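# Place the foam cube on the desk

## Task

Get the foam cube onto the desk so that it stays there with nothing from the robot holding it, then open the gripper and move the robot away from it. The robot must not tip over or finish leaning, or the attempt fails.

## Robot and tools

ROBOT. A two-wheeled base (it cannot strafe) carries a lifting column with a tilting head and two six-joint arms, left and right, each ending in a two-finger gripper. Shoulder height S = 0.90 m + column_m. With the arms folded the robot measures 0.73 m long, 0.62 m wide and S + 0.43 m tall, and its front sits 0.40 m ahead of the column. Cameras: cam_head_left, cam_head_right (head), cam_left_wrist, cam_right_wrist (fisheye, on each gripper) and nav_camera (low on the base front). Loose objects may occasionally get nudged by something else.

FRAMES. Base frame: origin on the floor below the column, between the drive wheels; x forward, y to the left, z up. left_hand and right_hand are reported in this frame as the point where the fingers meet (the tips reach 8 mm further). quat_wxyz maps (0, 0, 1) onto the finger direction; the hand's y axis runs along the opening. The odometry frame is where the base frame was when the scene began; base_odometry counts wheel turns only, so slip looks like travel. Heading is positive to the left, -3.142 to 3.142.

execute_actions. Argument actions: a list holding one action or nothing (empty = just report state and images). An action may contain:
- base: exactly one of translate_m (metres, a relative drive along the robot's current heading, forward positive, -3 to 3) or rotate_rad (radians, a relative turn in place, left/counter-clockwise positive, -3.2 to 3.2). Each counts from where the last reported state placed the base. Very long moves are refused; split them.
- joints: absolute targets keyed by name. column_m 0 to 0.8 m; head_tilt_rad -0.61 to 1.308 (0 about level, positive tilts down); for each side, left_/right_ joint1_rad -2.879 to 2.879, joint2_rad 0 to 3.141, joint3_rad 0 to 3.019, joint4_rad -1.692 to 1.57, joint5_rad -1.57 to 1.57 (hand swings sideways, positive toward robot's right), joint6_rad -2.094 to 2.094 (hand roll, positive clockwise seen from behind), gripper_m 0 (closed) to 0.093 m fingertip gap. Joints you omit may keep pursuing old targets.
- speeds: caps for this action only, translate_m 0.05 to 0.8 m/s, rotate_rad 0.1 to 1 rad/s (defaults are the maxima). They do not slow the arms.
cameras: list of names, or ["all"]/null for every camera, [] for none. Unknown keys, names or out-of-range values reject the whole call with no motion. If one call reports a stop, the remaining motion calls in that same reply are skipped.

wait: seconds 0 to 10; commands nothing and returns state and images. zoom_image: camera plus region [x0, y0, x1, y1] in pixels of that camera's latest full image, top-left origin, no larger than 504 x 504. read_manual: optional section, only "licences" (URDF licence text; moves nothing). finished_scene: scene number; ends the scene irreversibly and reports success, so only call it once the cube rests on the desk unaided and the robot is clear and upright.

ARM GEOMETRY. With right_joint1_rad at 1.57 (left arm: -1.57) and joints 5 and 6 at 0, an arm works in a vertical plane 0.23 m beside the column, facing forward. Let a = joint2 - 0.35, b = 1.05 + joint2 - joint3, c = b - joint4 (c = 1.57 means fingers straight down). The hand point is then about 0.12 + 0.39 sin a + 0.38 cos b + 0.25 cos c m ahead and S + 0.39 cos a - 0.38 sin b - 0.25 sin c m high. Example: joints 2, 3, 4 = 0.93, 0.78, 0.14 give 0.60 m ahead, 0.25 m under S. Reality tends to sag lower and closer by up to 5 cm; trust the reported hand position. Reach is about 1 m from the shoulder. Near the floor, the base housing blocks hands closer than 0.45 m ahead. Light loads (up to 0.3 kg) are safe roughly 0.6 m ahead, between 0.14 m above and 0.7 m below S, fingers down.

GRIPPING. Fingers are 7 cm long; the gripper body is 10 cm wide. Close to a width smaller than the object: off_target is then expected, and a reported opening staying at least 0.002 m above its target means something is held. Small joint changes (under about 0.03 rad, 0.08 for joints 2 and 3) may not move at all; for gentle contact step about 0.05 rad per call from your previous target.

RESULT LINES. base_status and joint_status per motion: done, off_target (resting short, may still push), contact_stop (column or base hit something; target dropped), time_out, not_followed / "joint command not followed" with a cause (a safety check blocked arm targets because of self, other arm or an obstacle; back the moved joints off by 0.05 rad or more, or move the other arm), limit_stop_at_motor_heat. on_its_own describes uncommanded behaviour; "held at" is a target, not a position. joint_positions gives readings; joint torques and motor_effort (wheels only, percent, peak in brackets) are noisy. turned_by_wheels vs turned_by_imu disagreeing by over about 4 % and 0.05 rad means slip or a collision. base_tilt is in degrees (forward, right). wheel_motors_off = 1 while wheel motors are cut. The column halts with contact_stop when a hand or its load touches down; it then refuses further descent until raised 0.2 m.

AVOID. Never let the arms strike or press on each other. A blocked arm keeps pushing and heats up; resend its current positions as targets to relax it (a loaded arm sinks a bit). MOTOR HOT warns of heat; an OVER-TEMPERATURE FAULT drops that arm. After a base contact_stop, back off 0.05 m before turning. A desk edge between 0.30 m high and 0.26 m below S can slide over the housing and hit the column; pushing hard for about 3 s cuts the wheel motors briefly. Do not drop or fling the cube, bump the desk hard, or tip the robot.

Each tool is called after "Emit:" as a command line: name --argument value for each argument, lists and objects as JSON in quotes; but a table of rows of numbers goes row by row, as --pt "numbers of a row", without its own name.

## Session

Emit:
execute_actions --actions '[]'

Scene clock: 0.00 s.
Joint torques (N m, as the arm reports them, + toward a larger angle): no reading
base_odometry: x=+0.000 y=+0.000 heading=+0.000 (m, m, rad; odometry frame)
turned_by_wheels: +0.000 (rad since the last result)
turned_by_imu: +0.000 (rad since the last result)
base_tilt: forward=+0.6 right=+0.4 (deg)
base_status: not commanded
joint_positions: column_m=+0.556 head_tilt_rad=+0.893 left_joint1_rad=-1.540 left_joint2_rad=+0.847 left_joint3_rad=+0.370 left_joint4_rad=-0.922 left_joint5_rad=+0.055 left_joint6_rad=-0.068 left_gripper_m=+0.095 right_joint1_rad=+1.574 right_joint2_rad=+0.896 right_joint3_rad=+0.386 right_joint4_rad=-0.959 right_joint5_rad=+0.042 right_joint6_rad=+0.091 right_gripper_m=+0.095
joint_status: not commanded
wheel_motors_off: 0
motor_effort: left_wheel=+3 right_wheel=+1 (%)
left_hand: x=+0.1379 y=+0.2212 z=+1.2574 quat_wxyz=(+0.424, +0.055, -0.904, +0.002) (m; base frame)
right_hand: x=+0.1306 y=-0.2321 z=+1.2613 quat_wxyz=(+0.454, -0.030, -0.889, +0.038) (m; base frame)
pictures: cam_head_left, cam_head_right, cam_left_wrist, cam_right_wrist, nav_camera
Images, in order (width x height): cam_head_left 896x504, cam_head_right 896x504, cam_left_wrist 616x616, cam_right_wrist 616x616, nav_camera 896x504.

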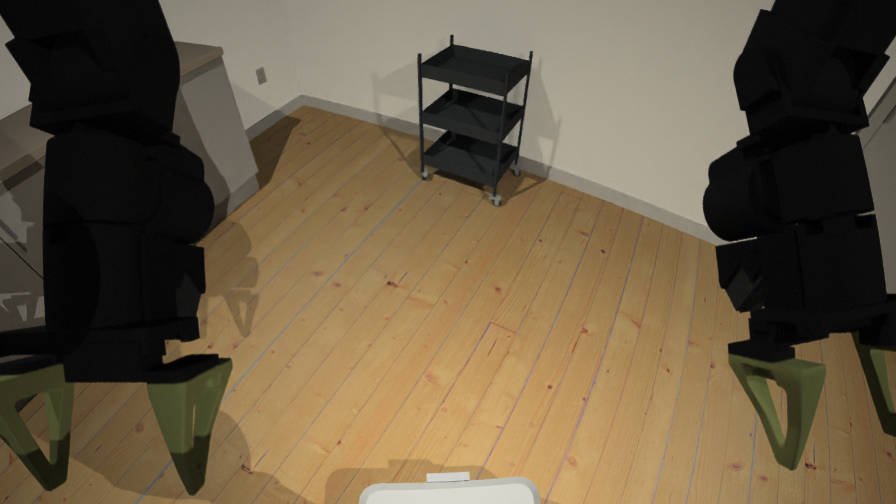

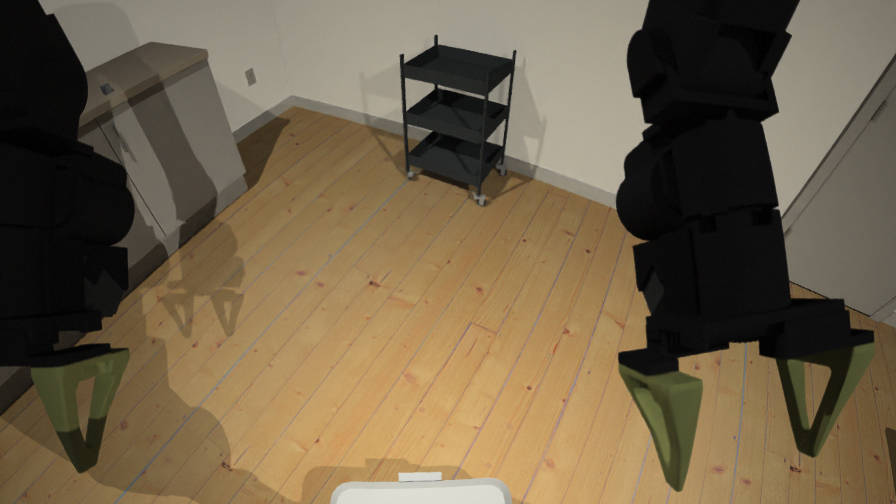

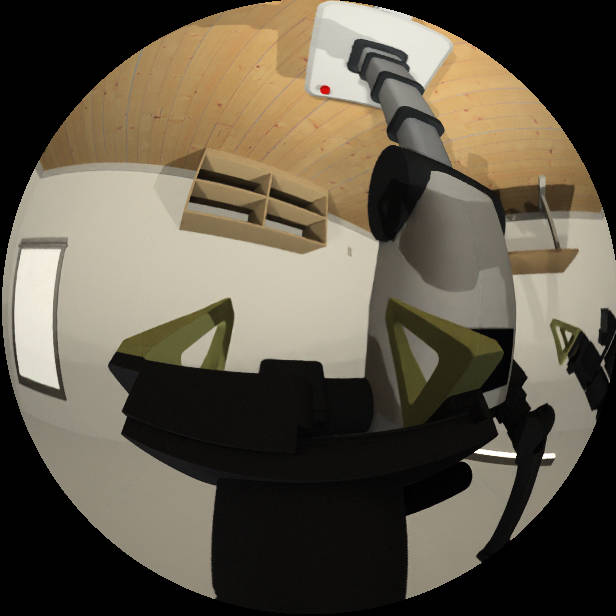

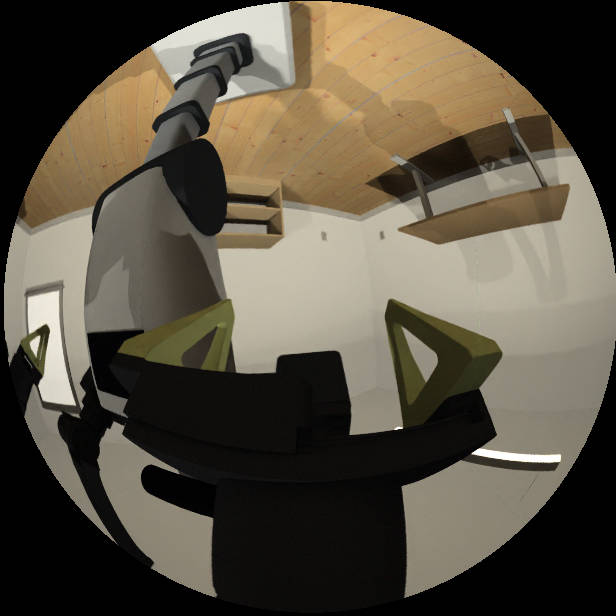

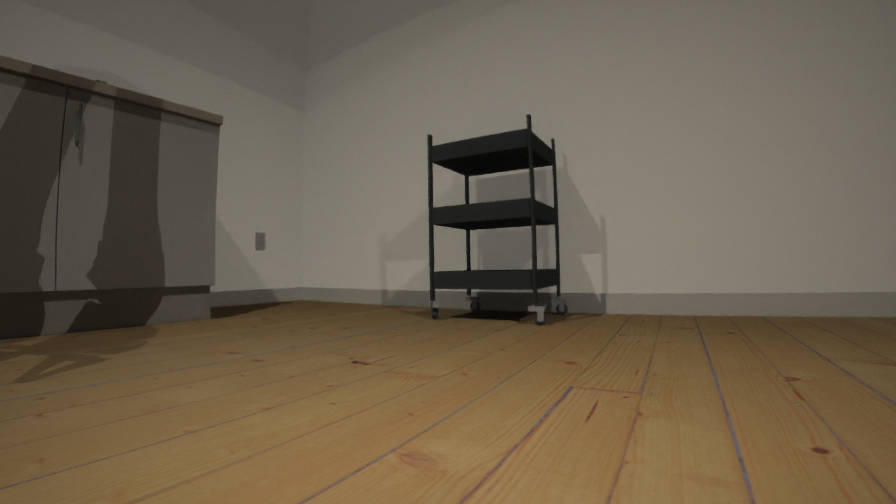

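Emit:
zoom_image --camera "cam_head_right" --region '[60, 30, 260, 150]'

Emit:
zoom_image --camera "cam_left_wrist" --region '[160, 130, 360, 270]'

Emit:
zoom_image --camera "cam_right_wrist" --region '[350, 90, 600, 270]'

Region (60, 30, 260, 150) of cam_head_right's 896x504 image, scaled by 2.520, with more detail than that image has; it fills the top 302 rows of this view, and the rest is white.

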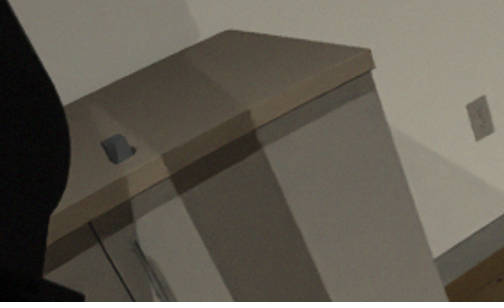

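Region (160, 130, 360, 270) of cam_left_wrist's 616x616 image, scaled by 2.520, with more detail than that image has; it fills the top 353 rows of this view, and the rest is white.

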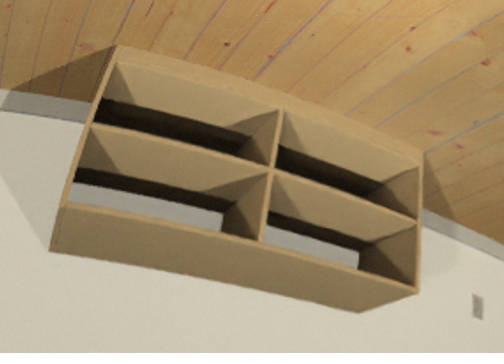

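Region (350, 90, 600, 270) of cam_right_wrist's 616x616 image, scaled by 2.016, with more detail than that image has; it fills the top 363 rows of this view, and the rest is white.

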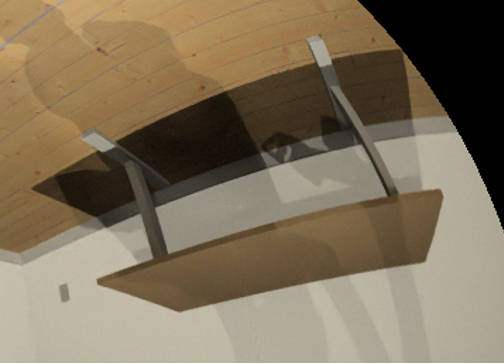

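Emit:
execute_actions --actions '[{"base": {"rotate_rad": 0.9}, "joints": {"head_tilt_rad": 0.6}}]' --cameras '["cam_head_left", "cam_head_right", "nav_camera"]'

Scene clock: 8.40 s.
Joint torques (N m, as the arm reports them, + toward a larger angle): left_arm=[ 0.64 -7.49 -0.41 -1.44 -0.05  0.  ] | right_arm=[-0.69 -8.64 -1.5  -0.95 -0.06  0.07]
base_odometry: x=+0.000 y=+0.000 heading=+0.899 (m, m, rad; odometry frame)
turned_by_wheels: +0.899 (rad since the last result)
turned_by_imu: +0.885 (rad since the last result)
base_tilt: forward=+0.6 right=+0.4 (deg)
base_status: done
joint_positions: column_m=+0.556 head_tilt_rad=+0.618 left_joint1_rad=-1.540 left_joint2_rad=+0.847 left_joint3_rad=+0.370 left_joint4_rad=-0.922 left_joint5_rad=+0.055 left_joint6_rad=-0.068 left_gripper_m=+0.095 right_joint1_rad=+1.574 right_joint2_rad=+0.896 right_joint3_rad=+0.386 right_joint4_rad=-0.959 right_joint5_rad=+0.042 right_joint6_rad=+0.091 right_gripper_m=+0.095
joint_status: all done
wheel_motors_off: 0
motor_effort: left_wheel=-3(29) right_wheel=+3(42) (%)
left_hand: x=+0.1379 y=+0.2212 z=+1.2574 quat_wxyz=(+0.424, +0.055, -0.904, +0.002) (m; base frame)
right_hand: x=+0.1306 y=-0.2321 z=+1.2613 quat_wxyz=(+0.454, -0.030, -0.889, +0.038) (m; base frame)
pictures: cam_head_left, cam_head_right, nav_camera
Images, in order (width x height): cam_head_left 896x504, cam_head_right 896x504, nav_camera 896x504.

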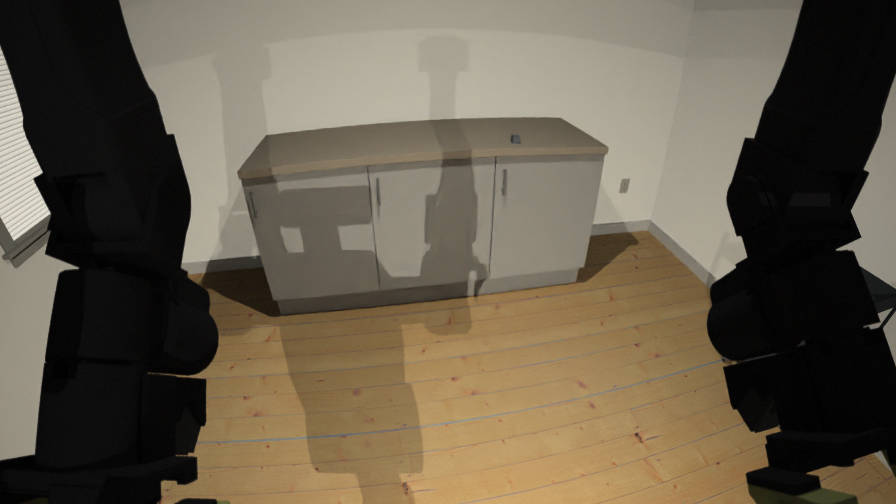

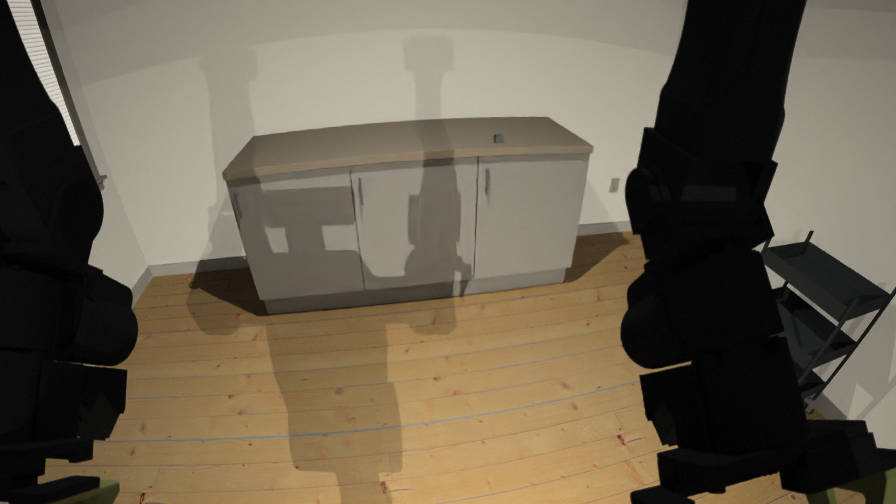

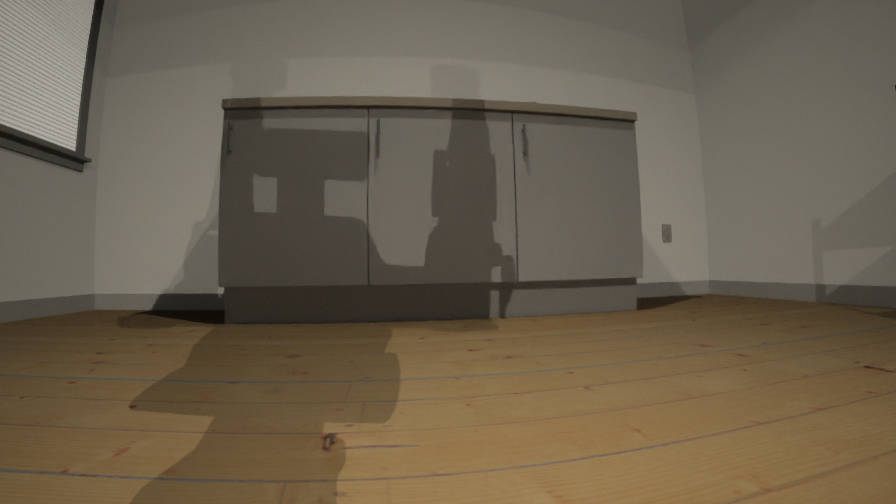

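Emit:
execute_actions --actions '[{"base": {"translate_m": 0.7}, "joints": {"head_tilt_rad": 0.75, "right_joint1_rad": 1.57, "right_joint2_rad": 1.35, "right_joint3_rad": 1.44, "right_joint4_rad": -0.61, "right_joint5_rad": 0.0, "right_joint6_rad": 0.0, "right_gripper_m": 0.093}}]' --cameras '["cam_head_left", "cam_head_right", "nav_camera", "cam_right_wrist"]'

Scene clock: 23.80 s.
Joint torques (N m, as the arm reports them, + toward a larger angle): left_arm=[ 0.61 -7.6  -0.52 -1.44 -0.05  0.01] | right_arm=[ -1.15 -22.75   6.58   0.68  -0.2   -0.03]
base_odometry: x=+0.435 y=+0.548 heading=+0.900 (m, m, rad; odometry frame)
turned_by_wheels: +0.001 (rad since the last result)
turned_by_imu: -0.001 (rad since the last result)
base_tilt: forward=+0.6 right=+0.5 (deg)
base_status: done
joint_positions: column_m=+0.556 head_tilt_rad=+0.753 left_joint1_rad=-1.540 left_joint2_rad=+0.847 left_joint3_rad=+0.371 left_joint4_rad=-0.922 left_joint5_rad=+0.055 left_joint6_rad=-0.068 left_gripper_m=+0.095 right_joint1_rad=+1.574 right_joint2_rad=+1.347 right_joint3_rad=+1.426 right_joint4_rad=-0.613 right_joint5_rad=+0.003 right_joint6_rad=+0.008 right_gripper_m=+0.093
joint_status: all done
wheel_motors_off: 0
motor_effort: left_wheel=+1(42) right_wheel=-1(47) (%)
left_hand: x=+0.1387 y=+0.2212 z=+1.2571 quat_wxyz=(+0.423, +0.055, -0.904, +0.002) (m; base frame)
right_hand: x=+0.6616 y=-0.2244 z=+1.1058 quat_wxyz=(+0.005, -0.003, -1.000, +0.000) (m; base frame)
pictures: cam_head_left, cam_head_right, cam_right_wrist, nav_camera
Images, in order (width x height): cam_head_left 896x504, cam_head_right 896x504, cam_right_wrist 616x616, nav_camera 896x504.

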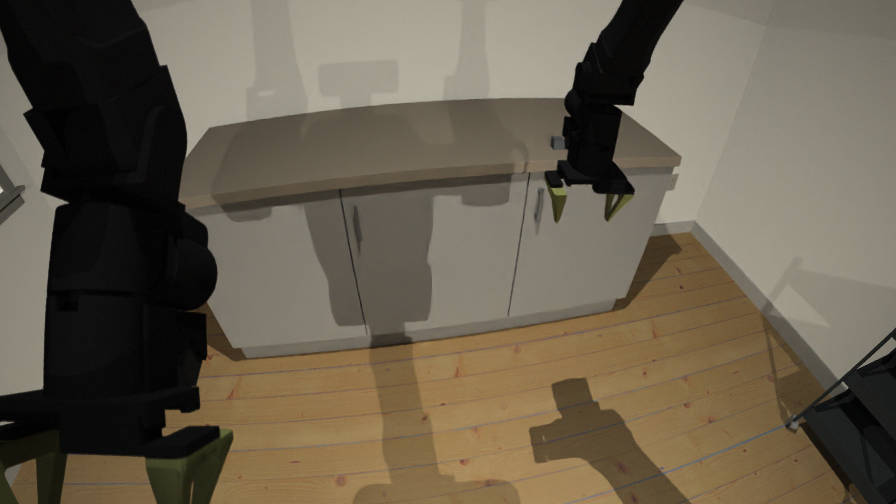

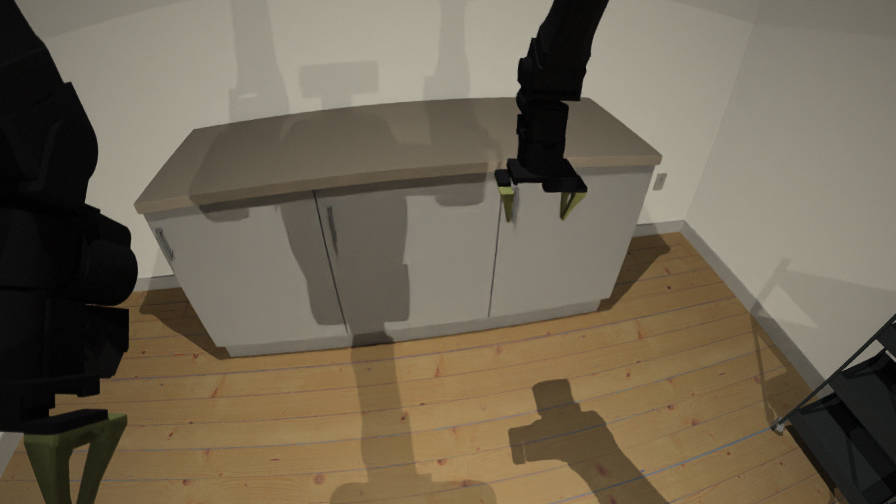

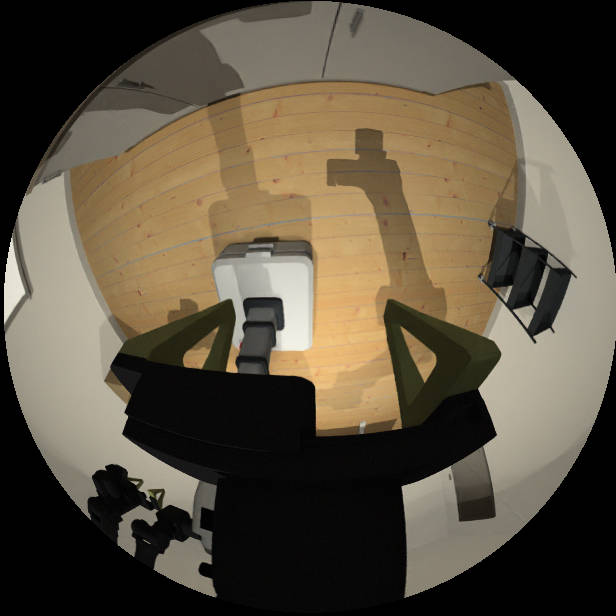

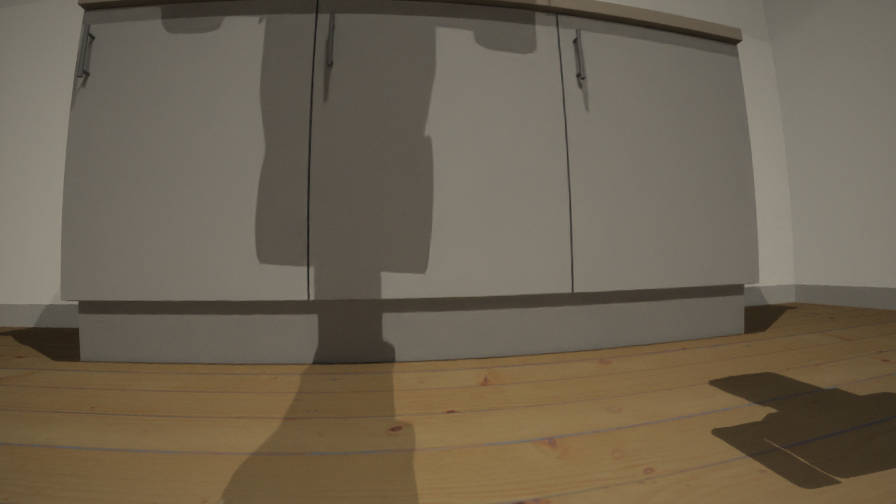

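Emit:
execute_actions --actions '[{"base": {"rotate_rad": -0.08}}]' --cameras '[]'

Emit:
execute_actions --actions '[{"base": {"translate_m": 0.52}, "joints": {"head_tilt_rad": 0.95}}]' --cameras '["cam_head_left", "cam_head_right", "nav_camera", "cam_right_wrist"]'

Scene clock: 40.63 s.
Joint torques (N m, as the arm reports them, + toward a larger angle): left_arm=[ 0.59 -7.4  -0.49 -1.41 -0.05  0.01] | right_arm=[ -0.64 -22.76   6.4    0.7   -0.16  -0.03]
base_odometry: x=+0.436 y=+0.548 heading=+0.821 (m, m, rad; odometry frame)
turned_by_wheels: -0.079 (rad since the last result)
turned_by_imu: -0.079 (rad since the last result)
base_tilt: forward=+0.5 right=+0.4 (deg)
base_status: done
joint_positions: column_m=+0.556 head_tilt_rad=+0.753 left_joint1_rad=-1.540 left_joint2_rad=+0.847 left_joint3_rad=+0.371 left_joint4_rad=-0.922 left_joint5_rad=+0.055 left_joint6_rad=-0.068 left_gripper_m=+0.095 right_joint1_rad=+1.568 right_joint2_rad=+1.347 right_joint3_rad=+1.426 right_joint4_rad=-0.613 right_joint5_rad=+0.002 right_joint6_rad=+0.008 right_gripper_m=+0.093
joint_status: not commanded
wheel_motors_off: 0
motor_effort: left_wheel=+1(30) right_wheel=-1(38) (%)
left_hand: x=+0.1387 y=+0.2212 z=+1.2571 quat_wxyz=(+0.423, +0.055, -0.904, +0.002) (m; base frame)
right_hand: x=+0.6616 y=-0.2276 z=+1.1058 quat_wxyz=(+0.005, -0.005, -1.000, +0.002) (m; base frame)
pictures: none
No camera images: the call's "cameras" was empty. Leave "cameras" out to get every camera's image.

Scene clock: 43.17 s.
Joint torques (N m, as the arm reports them, + toward a larger angle): left_arm=[ 0.59 -7.54 -0.52 -1.44 -0.05  0.  ] | right_arm=[ -0.64 -22.73   6.39   0.69  -0.16  -0.03]
base_odometry: x=+0.790 y=+0.929 heading=+0.821 (m, m, rad; odometry frame)
turned_by_wheels: +0.000 (rad since the last result)
turned_by_imu: -0.001 (rad since the last result)
base_tilt: forward=+0.6 right=+0.3 (deg)
base_status: done
joint_positions: column_m=+0.556 head_tilt_rad=+0.951 left_joint1_rad=-1.540 left_joint2_rad=+0.847 left_joint3_rad=+0.372 left_joint4_rad=-0.922 left_joint5_rad=+0.055 left_joint6_rad=-0.068 left_gripper_m=+0.095 right_joint1_rad=+1.568 right_joint2_rad=+1.347 right_joint3_rad=+1.427 right_joint4_rad=-0.613 right_joint5_rad=+0.002 right_joint6_rad=+0.008 right_gripper_m=+0.093
joint_status: all done
wheel_motors_off: 0
motor_effort: left_wheel=-1(32) right_wheel=+0(51) (%)
left_hand: x=+0.1391 y=+0.2213 z=+1.2570 quat_wxyz=(+0.423, +0.055, -0.905, +0.002) (m; base frame)
right_hand: x=+0.6621 y=-0.2276 z=+1.1059 quat_wxyz=(+0.005, -0.005, -1.000, +0.002) (m; base frame)
pictures: cam_head_left, cam_head_right, cam_right_wrist, nav_camera
Images, in order (width x height): cam_head_left 896x504, cam_head_right 896x504, cam_right_wrist 616x616, nav_camera 896x504.

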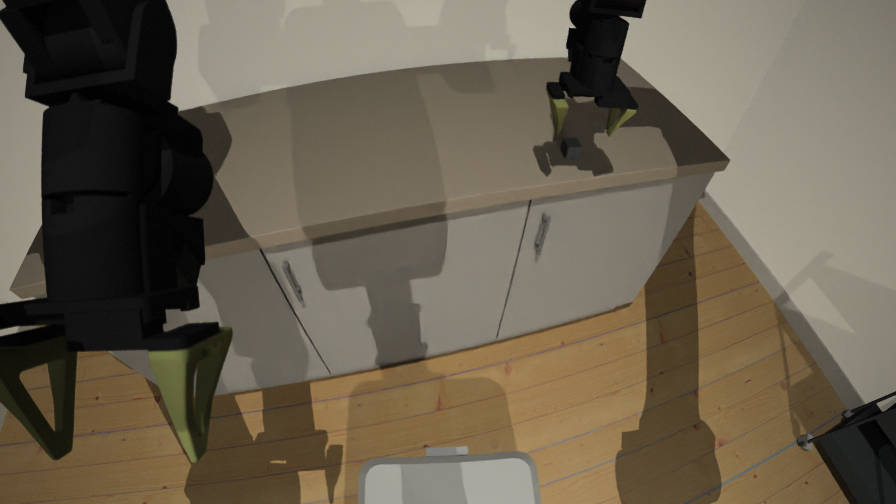

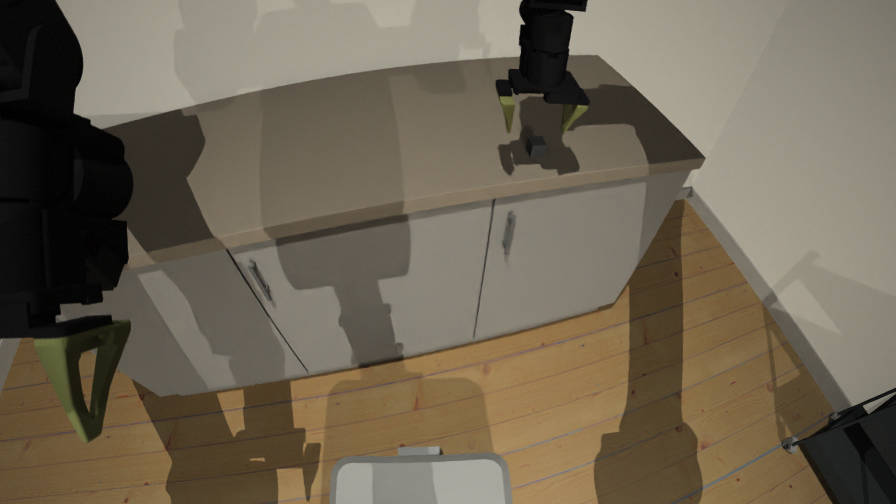

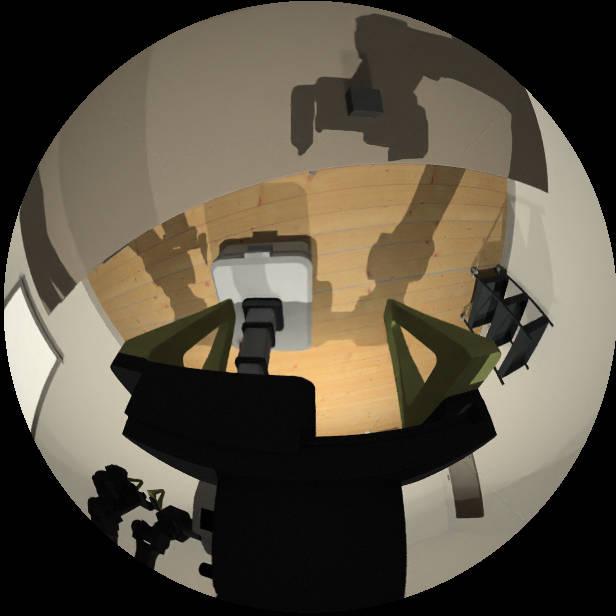

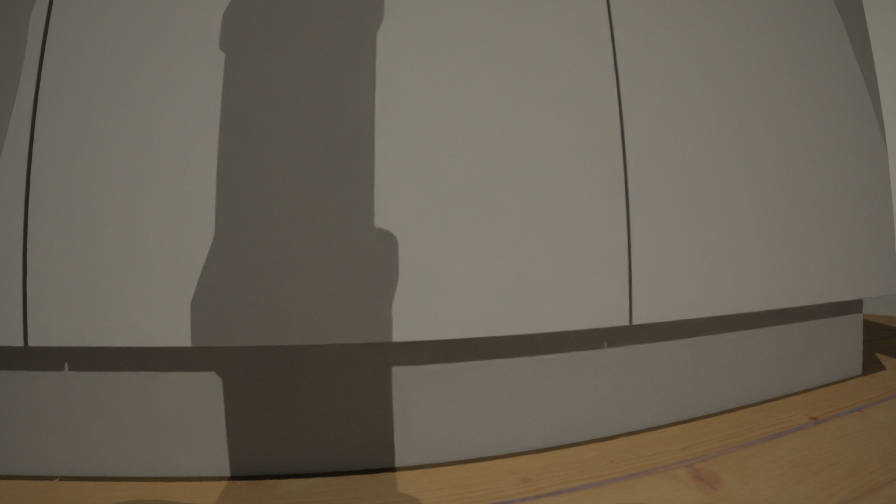

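Emit:
execute_actions --actions '[{"base": {"rotate_rad": -0.075}, "joints": {"right_joint2_rad": 1.45, "right_joint3_rad": 1.69, "right_joint4_rad": -0.755}}]' --cameras '[]'

Emit:
execute_actions --actions '[{"base": {"translate_m": 0.09}, "joints": {"column_m": 0.47}}]' --cameras '["cam_head_left", "cam_head_right", "cam_right_wrist"]'

Scene clock: 68.93 s.
Joint torques (N m, as the arm reports them, + toward a larger angle): left_arm=[ 0.53 -7.63 -0.53 -1.43 -0.05  0.01] | right_arm=[ -0.58 -25.82   8.24   0.44  -0.16  -0.03]
base_odometry: x=+0.790 y=+0.929 heading=+0.747 (m, m, rad; odometry frame)
turned_by_wheels: -0.073 (rad since the last result)
turned_by_imu: -0.073 (rad since the last result)
base_tilt: forward=+0.6 right=+0.3 (deg)
base_status: done
joint_positions: column_m=+0.556 head_tilt_rad=+0.951 left_joint1_rad=-1.540 left_joint2_rad=+0.847 left_joint3_rad=+0.372 left_joint4_rad=-0.922 left_joint5_rad=+0.055 left_joint6_rad=-0.068 left_gripper_m=+0.095 right_joint1_rad=+1.567 right_joint2_rad=+1.456 right_joint3_rad=+1.667 right_joint4_rad=-0.749 right_joint5_rad=+0.002 right_joint6_rad=+0.008 right_gripper_m=+0.093
joint_status: all done
wheel_motors_off: 0
motor_effort: left_wheel=+1(36) right_wheel=+0(39) (%)
left_hand: x=+0.1391 y=+0.2213 z=+1.2570 quat_wxyz=(+0.423, +0.055, -0.905, +0.002) (m; base frame)
right_hand: x=+0.7209 y=-0.2285 z=+1.1004 quat_wxyz=(+0.007, -0.005, -1.000, +0.003) (m; base frame)
pictures: none
No camera images: the call's "cameras" was empty. Leave "cameras" out to get every camera's image.

Scene clock: 70.63 s.
Joint torques (N m, as the arm reports them, + toward a larger angle): left_arm=[ 0.55 -7.55 -0.58 -1.44 -0.05  0.  ] | right_arm=[ -0.64 -26.24   8.07   0.45  -0.16  -0.03]
base_odometry: x=+0.856 y=+0.990 heading=+0.746 (m, m, rad; odometry frame)
turned_by_wheels: -0.001 (rad since the last result)
turned_by_imu: -0.002 (rad since the last result)
base_tilt: forward=+0.7 right=+0.4 (deg)
base_status: done
joint_positions: column_m=+0.470 head_tilt_rad=+0.951 left_joint1_rad=-1.540 left_joint2_rad=+0.847 left_joint3_rad=+0.372 left_joint4_rad=-0.922 left_joint5_rad=+0.055 left_joint6_rad=-0.068 left_gripper_m=+0.095 right_joint1_rad=+1.568 right_joint2_rad=+1.456 right_joint3_rad=+1.669 right_joint4_rad=-0.750 right_joint5_rad=+0.002 right_joint6_rad=+0.008 right_gripper_m=+0.093
joint_status: all done
wheel_motors_off: 0
motor_effort: left_wheel=-2(34) right_wheel=+2(53) (%)
left_hand: x=+0.1393 y=+0.2213 z=+1.1705 quat_wxyz=(+0.422, +0.055, -0.905, +0.002) (m; base frame)
right_hand: x=+0.7217 y=-0.2277 z=+1.0145 quat_wxyz=(+0.007, -0.005, -1.000, +0.002) (m; base frame)
pictures: cam_head_left, cam_head_right, cam_right_wrist
Images, in order (width x height): cam_head_left 896x504, cam_head_right 896x504, cam_right_wrist 616x616.

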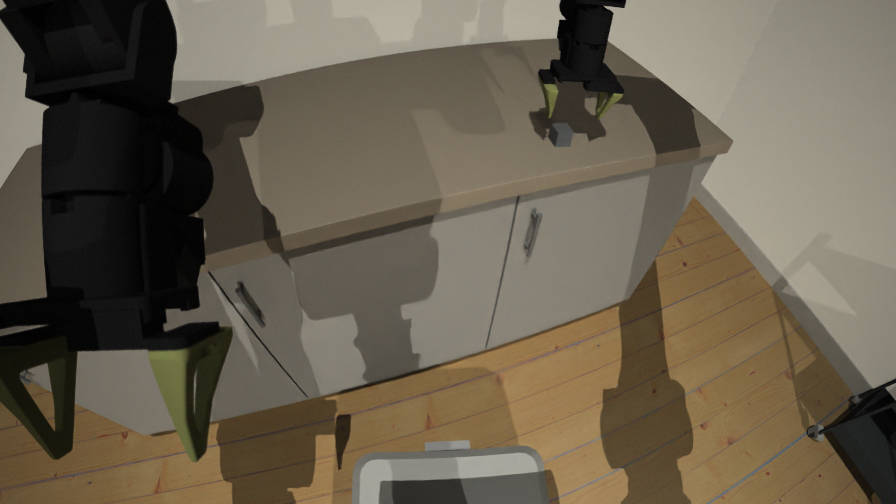

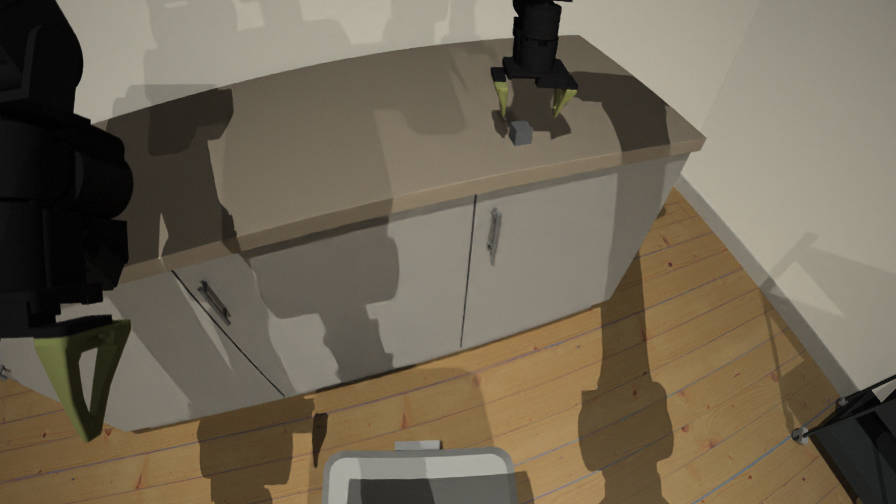

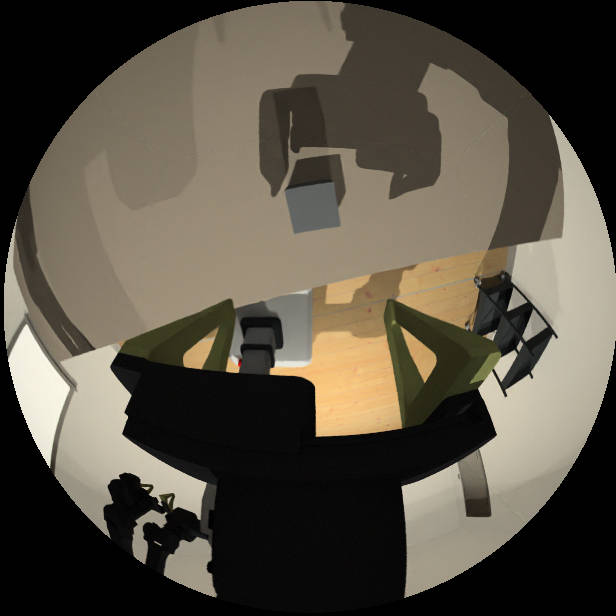

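Emit:
execute_actions --actions '[{"base": {"translate_m": 0.028}, "joints": {"column_m": 0.43, "right_joint6_rad": -0.17}}]' --cameras '["cam_head_right", "cam_right_wrist"]'

Scene clock: 78.67 s.
Joint torques (N m, as the arm reports them, + toward a larger angle): left_arm=[ 0.59 -7.6  -0.57 -1.42 -0.04  0.01] | right_arm=[ -0.58 -25.9    7.93   0.4   -0.17  -0.04]
base_odometry: x=+0.877 y=+1.009 heading=+0.745 (m, m, rad; odometry frame)
turned_by_wheels: -0.001 (rad since the last result)
turned_by_imu: -0.003 (rad since the last result)
base_tilt: forward=+0.6 right=+0.3 (deg)
base_status: done
joint_positions: column_m=+0.430 head_tilt_rad=+0.951 left_joint1_rad=-1.540 left_joint2_rad=+0.847 left_joint3_rad=+0.372 left_joint4_rad=-0.922 left_joint5_rad=+0.055 left_joint6_rad=-0.068 left_gripper_m=+0.095 right_joint1_rad=+1.568 right_joint2_rad=+1.456 right_joint3_rad=+1.671 right_joint4_rad=-0.751 right_joint5_rad=+0.002 right_joint6_rad=-0.161 right_gripper_m=+0.093
joint_status: all done
wheel_motors_off: 0
motor_effort: left_wheel=-1(35) right_wheel=+1(42) (%)
left_hand: x=+0.1389 y=+0.2212 z=+1.1306 quat_wxyz=(+0.423, +0.055, -0.905, +0.002) (m; base frame)
right_hand: x=+0.7225 y=-0.2277 z=+0.9750 quat_wxyz=(+0.006, +0.080, -0.997, +0.002) (m; base frame)
pictures: cam_head_right, cam_right_wrist
Images, in order (width x height): cam_head_right 896x504, cam_right_wrist 616x616.

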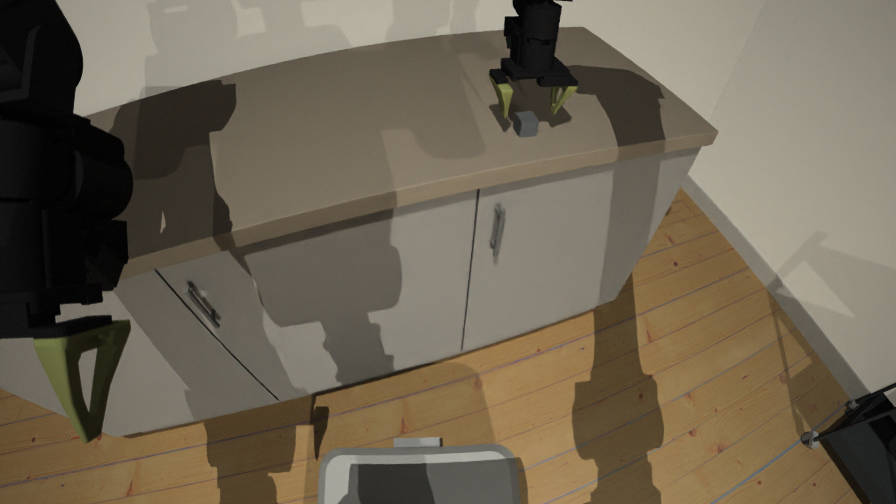

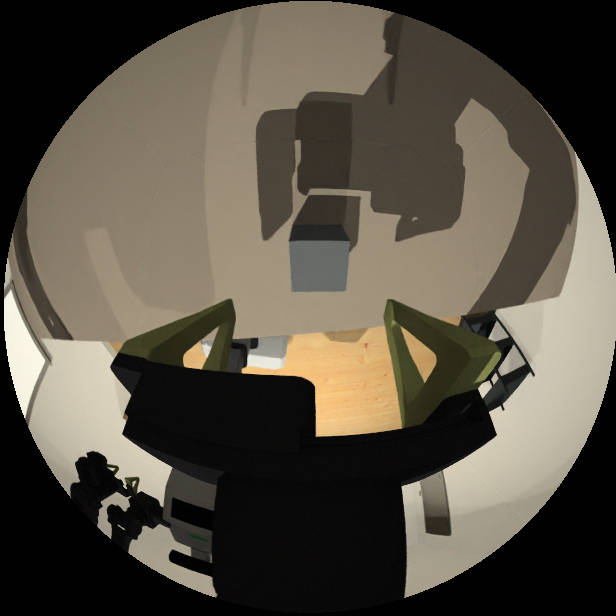

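Emit:
execute_actions --actions '[{"joints": {"column_m": 0.38}}]' --cameras '["cam_head_right", "cam_right_wrist"]'

Scene clock: 85.33 s.
Joint torques (N m, as the arm reports them, + toward a larger angle): left_arm=[ 0.6  -7.44 -0.52 -1.41 -0.05  0.01] | right_arm=[ -0.77 -25.63   7.94   0.45  -0.17  -0.03]
base_odometry: x=+0.877 y=+1.009 heading=+0.745 (m, m, rad; odometry frame)
turned_by_wheels: +0.000 (rad since the last result)
turned_by_imu: -0.002 (rad since the last result)
base_tilt: forward=+0.6 right=+0.4 (deg)
base_status: not commanded
joint_positions: column_m=+0.380 head_tilt_rad=+0.951 left_joint1_rad=-1.540 left_joint2_rad=+0.847 left_joint3_rad=+0.372 left_joint4_rad=-0.922 left_joint5_rad=+0.055 left_joint6_rad=-0.068 left_gripper_m=+0.095 right_joint1_rad=+1.568 right_joint2_rad=+1.456 right_joint3_rad=+1.671 right_joint4_rad=-0.751 right_joint5_rad=+0.002 right_joint6_rad=-0.161 right_gripper_m=+0.093
joint_status: all done
wheel_motors_off: 0
motor_effort: left_wheel=-1(1) right_wheel=+2(2) (%)
left_hand: x=+0.1389 y=+0.2212 z=+1.0806 quat_wxyz=(+0.423, +0.055, -0.905, +0.002) (m; base frame)
right_hand: x=+0.7225 y=-0.2277 z=+0.9250 quat_wxyz=(+0.006, +0.080, -0.997, +0.002) (m; base frame)
pictures: cam_head_right, cam_right_wrist
Images, in order (width x height): cam_head_right 896x504, cam_right_wrist 616x616.

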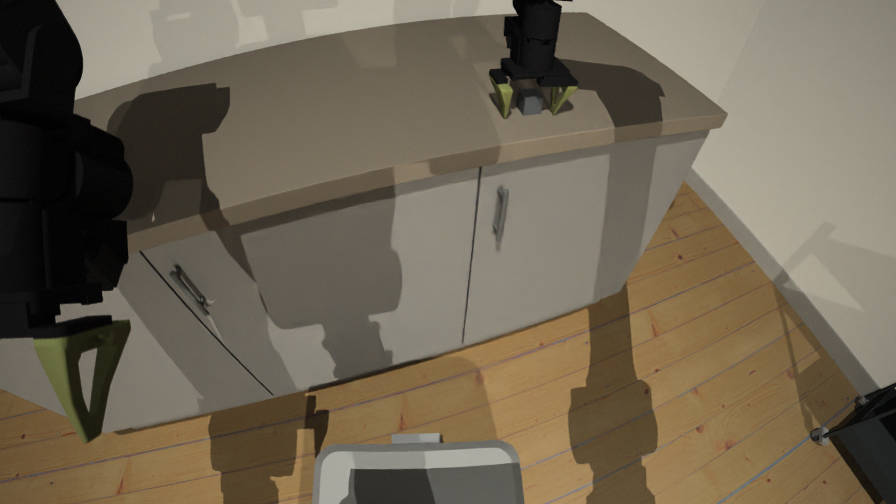

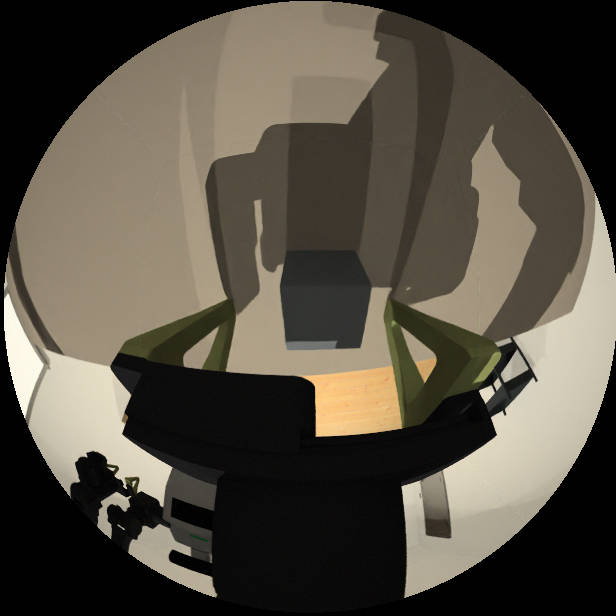

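Emit:
execute_actions --actions '[{"joints": {"right_gripper_m": 0.02}}]' --cameras '["cam_head_right", "cam_right_wrist"]'

Scene clock: 88.87 s.
Joint torques (N m, as the arm reports them, + toward a larger angle): left_arm=[ 0.64 -7.72 -0.53 -1.42 -0.05  0.01] | right_arm=[ -0.65 -25.77   7.98   0.44  -0.17  -0.04]
base_odometry: x=+0.877 y=+1.009 heading=+0.745 (m, m, rad; odometry frame)
turned_by_wheels: +0.000 (rad since the last result)
turned_by_imu: -0.001 (rad since the last result)
base_tilt: forward=+0.6 right=+0.4 (deg)
base_status: not commanded
joint_positions: column_m=+0.380 head_tilt_rad=+0.951 left_joint1_rad=-1.540 left_joint2_rad=+0.847 left_joint3_rad=+0.372 left_joint4_rad=-0.922 left_joint5_rad=+0.055 left_joint6_rad=-0.068 left_gripper_m=+0.095 right_joint1_rad=+1.568 right_joint2_rad=+1.456 right_joint3_rad=+1.671 right_joint4_rad=-0.751 right_joint5_rad=+0.002 right_joint6_rad=-0.161 right_gripper_m=+0.033
joint_status: right_gripper_m off_target (ended at +0.033, target +0.020)
wheel_motors_off: 0
motor_effort: left_wheel=-1(1) right_wheel=+2(2) (%)
left_hand: x=+0.1389 y=+0.2212 z=+1.0806 quat_wxyz=(+0.423, +0.055, -0.905, +0.002) (m; base frame)
right_hand: x=+0.7225 y=-0.2277 z=+0.9250 quat_wxyz=(+0.006, +0.080, -0.997, +0.002) (m; base frame)
pictures: cam_head_right, cam_right_wrist
Images, in order (width x height): cam_head_right 896x504, cam_right_wrist 616x616.

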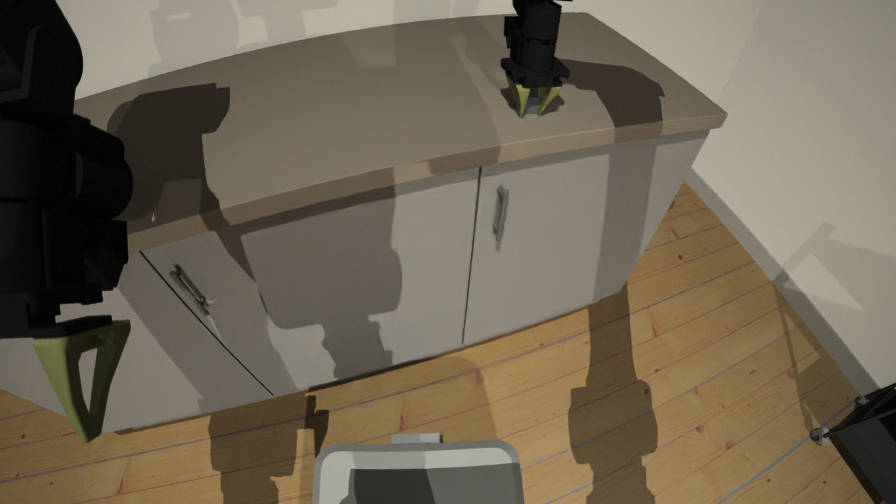

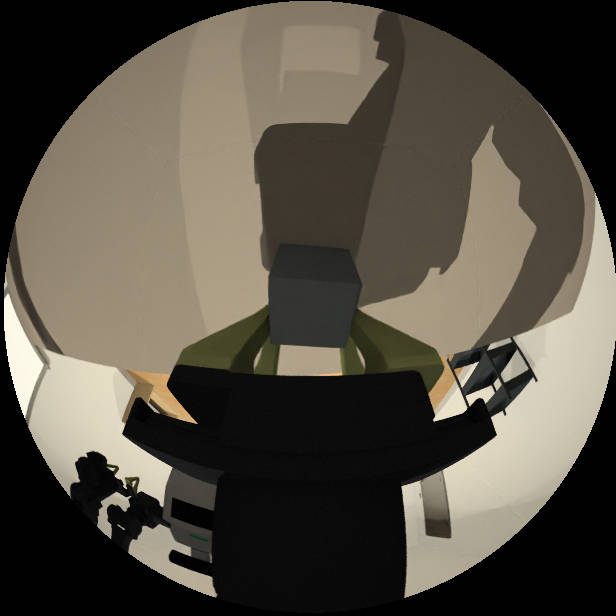

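Emit:
zoom_image --camera "cam_right_wrist" --region '[200, 220, 420, 400]'

Emit:
zoom_image --camera "cam_head_right" --region '[470, 40, 600, 140]'

Region (200, 220, 420, 400) of cam_right_wrist's 616x616 image, scaled by 2.291, with more detail than that image has; it fills the top 412 rows of this view, and the rest is white.

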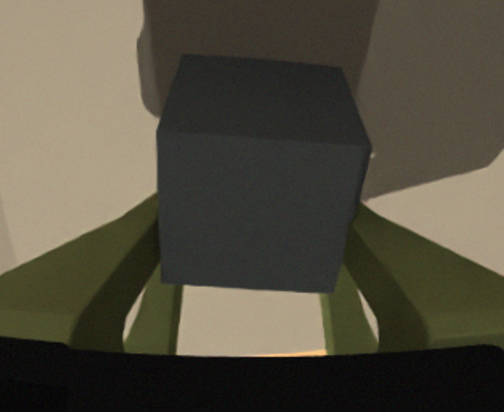

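Region (470, 40, 600, 140) of cam_head_right's 896x504 image, scaled by 3.877, with more detail than that image has; it fills the top 388 rows of this view, and the rest is white.

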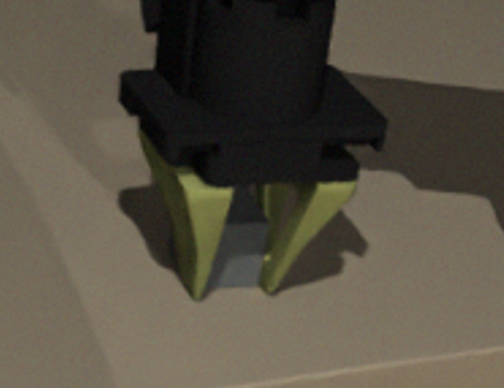

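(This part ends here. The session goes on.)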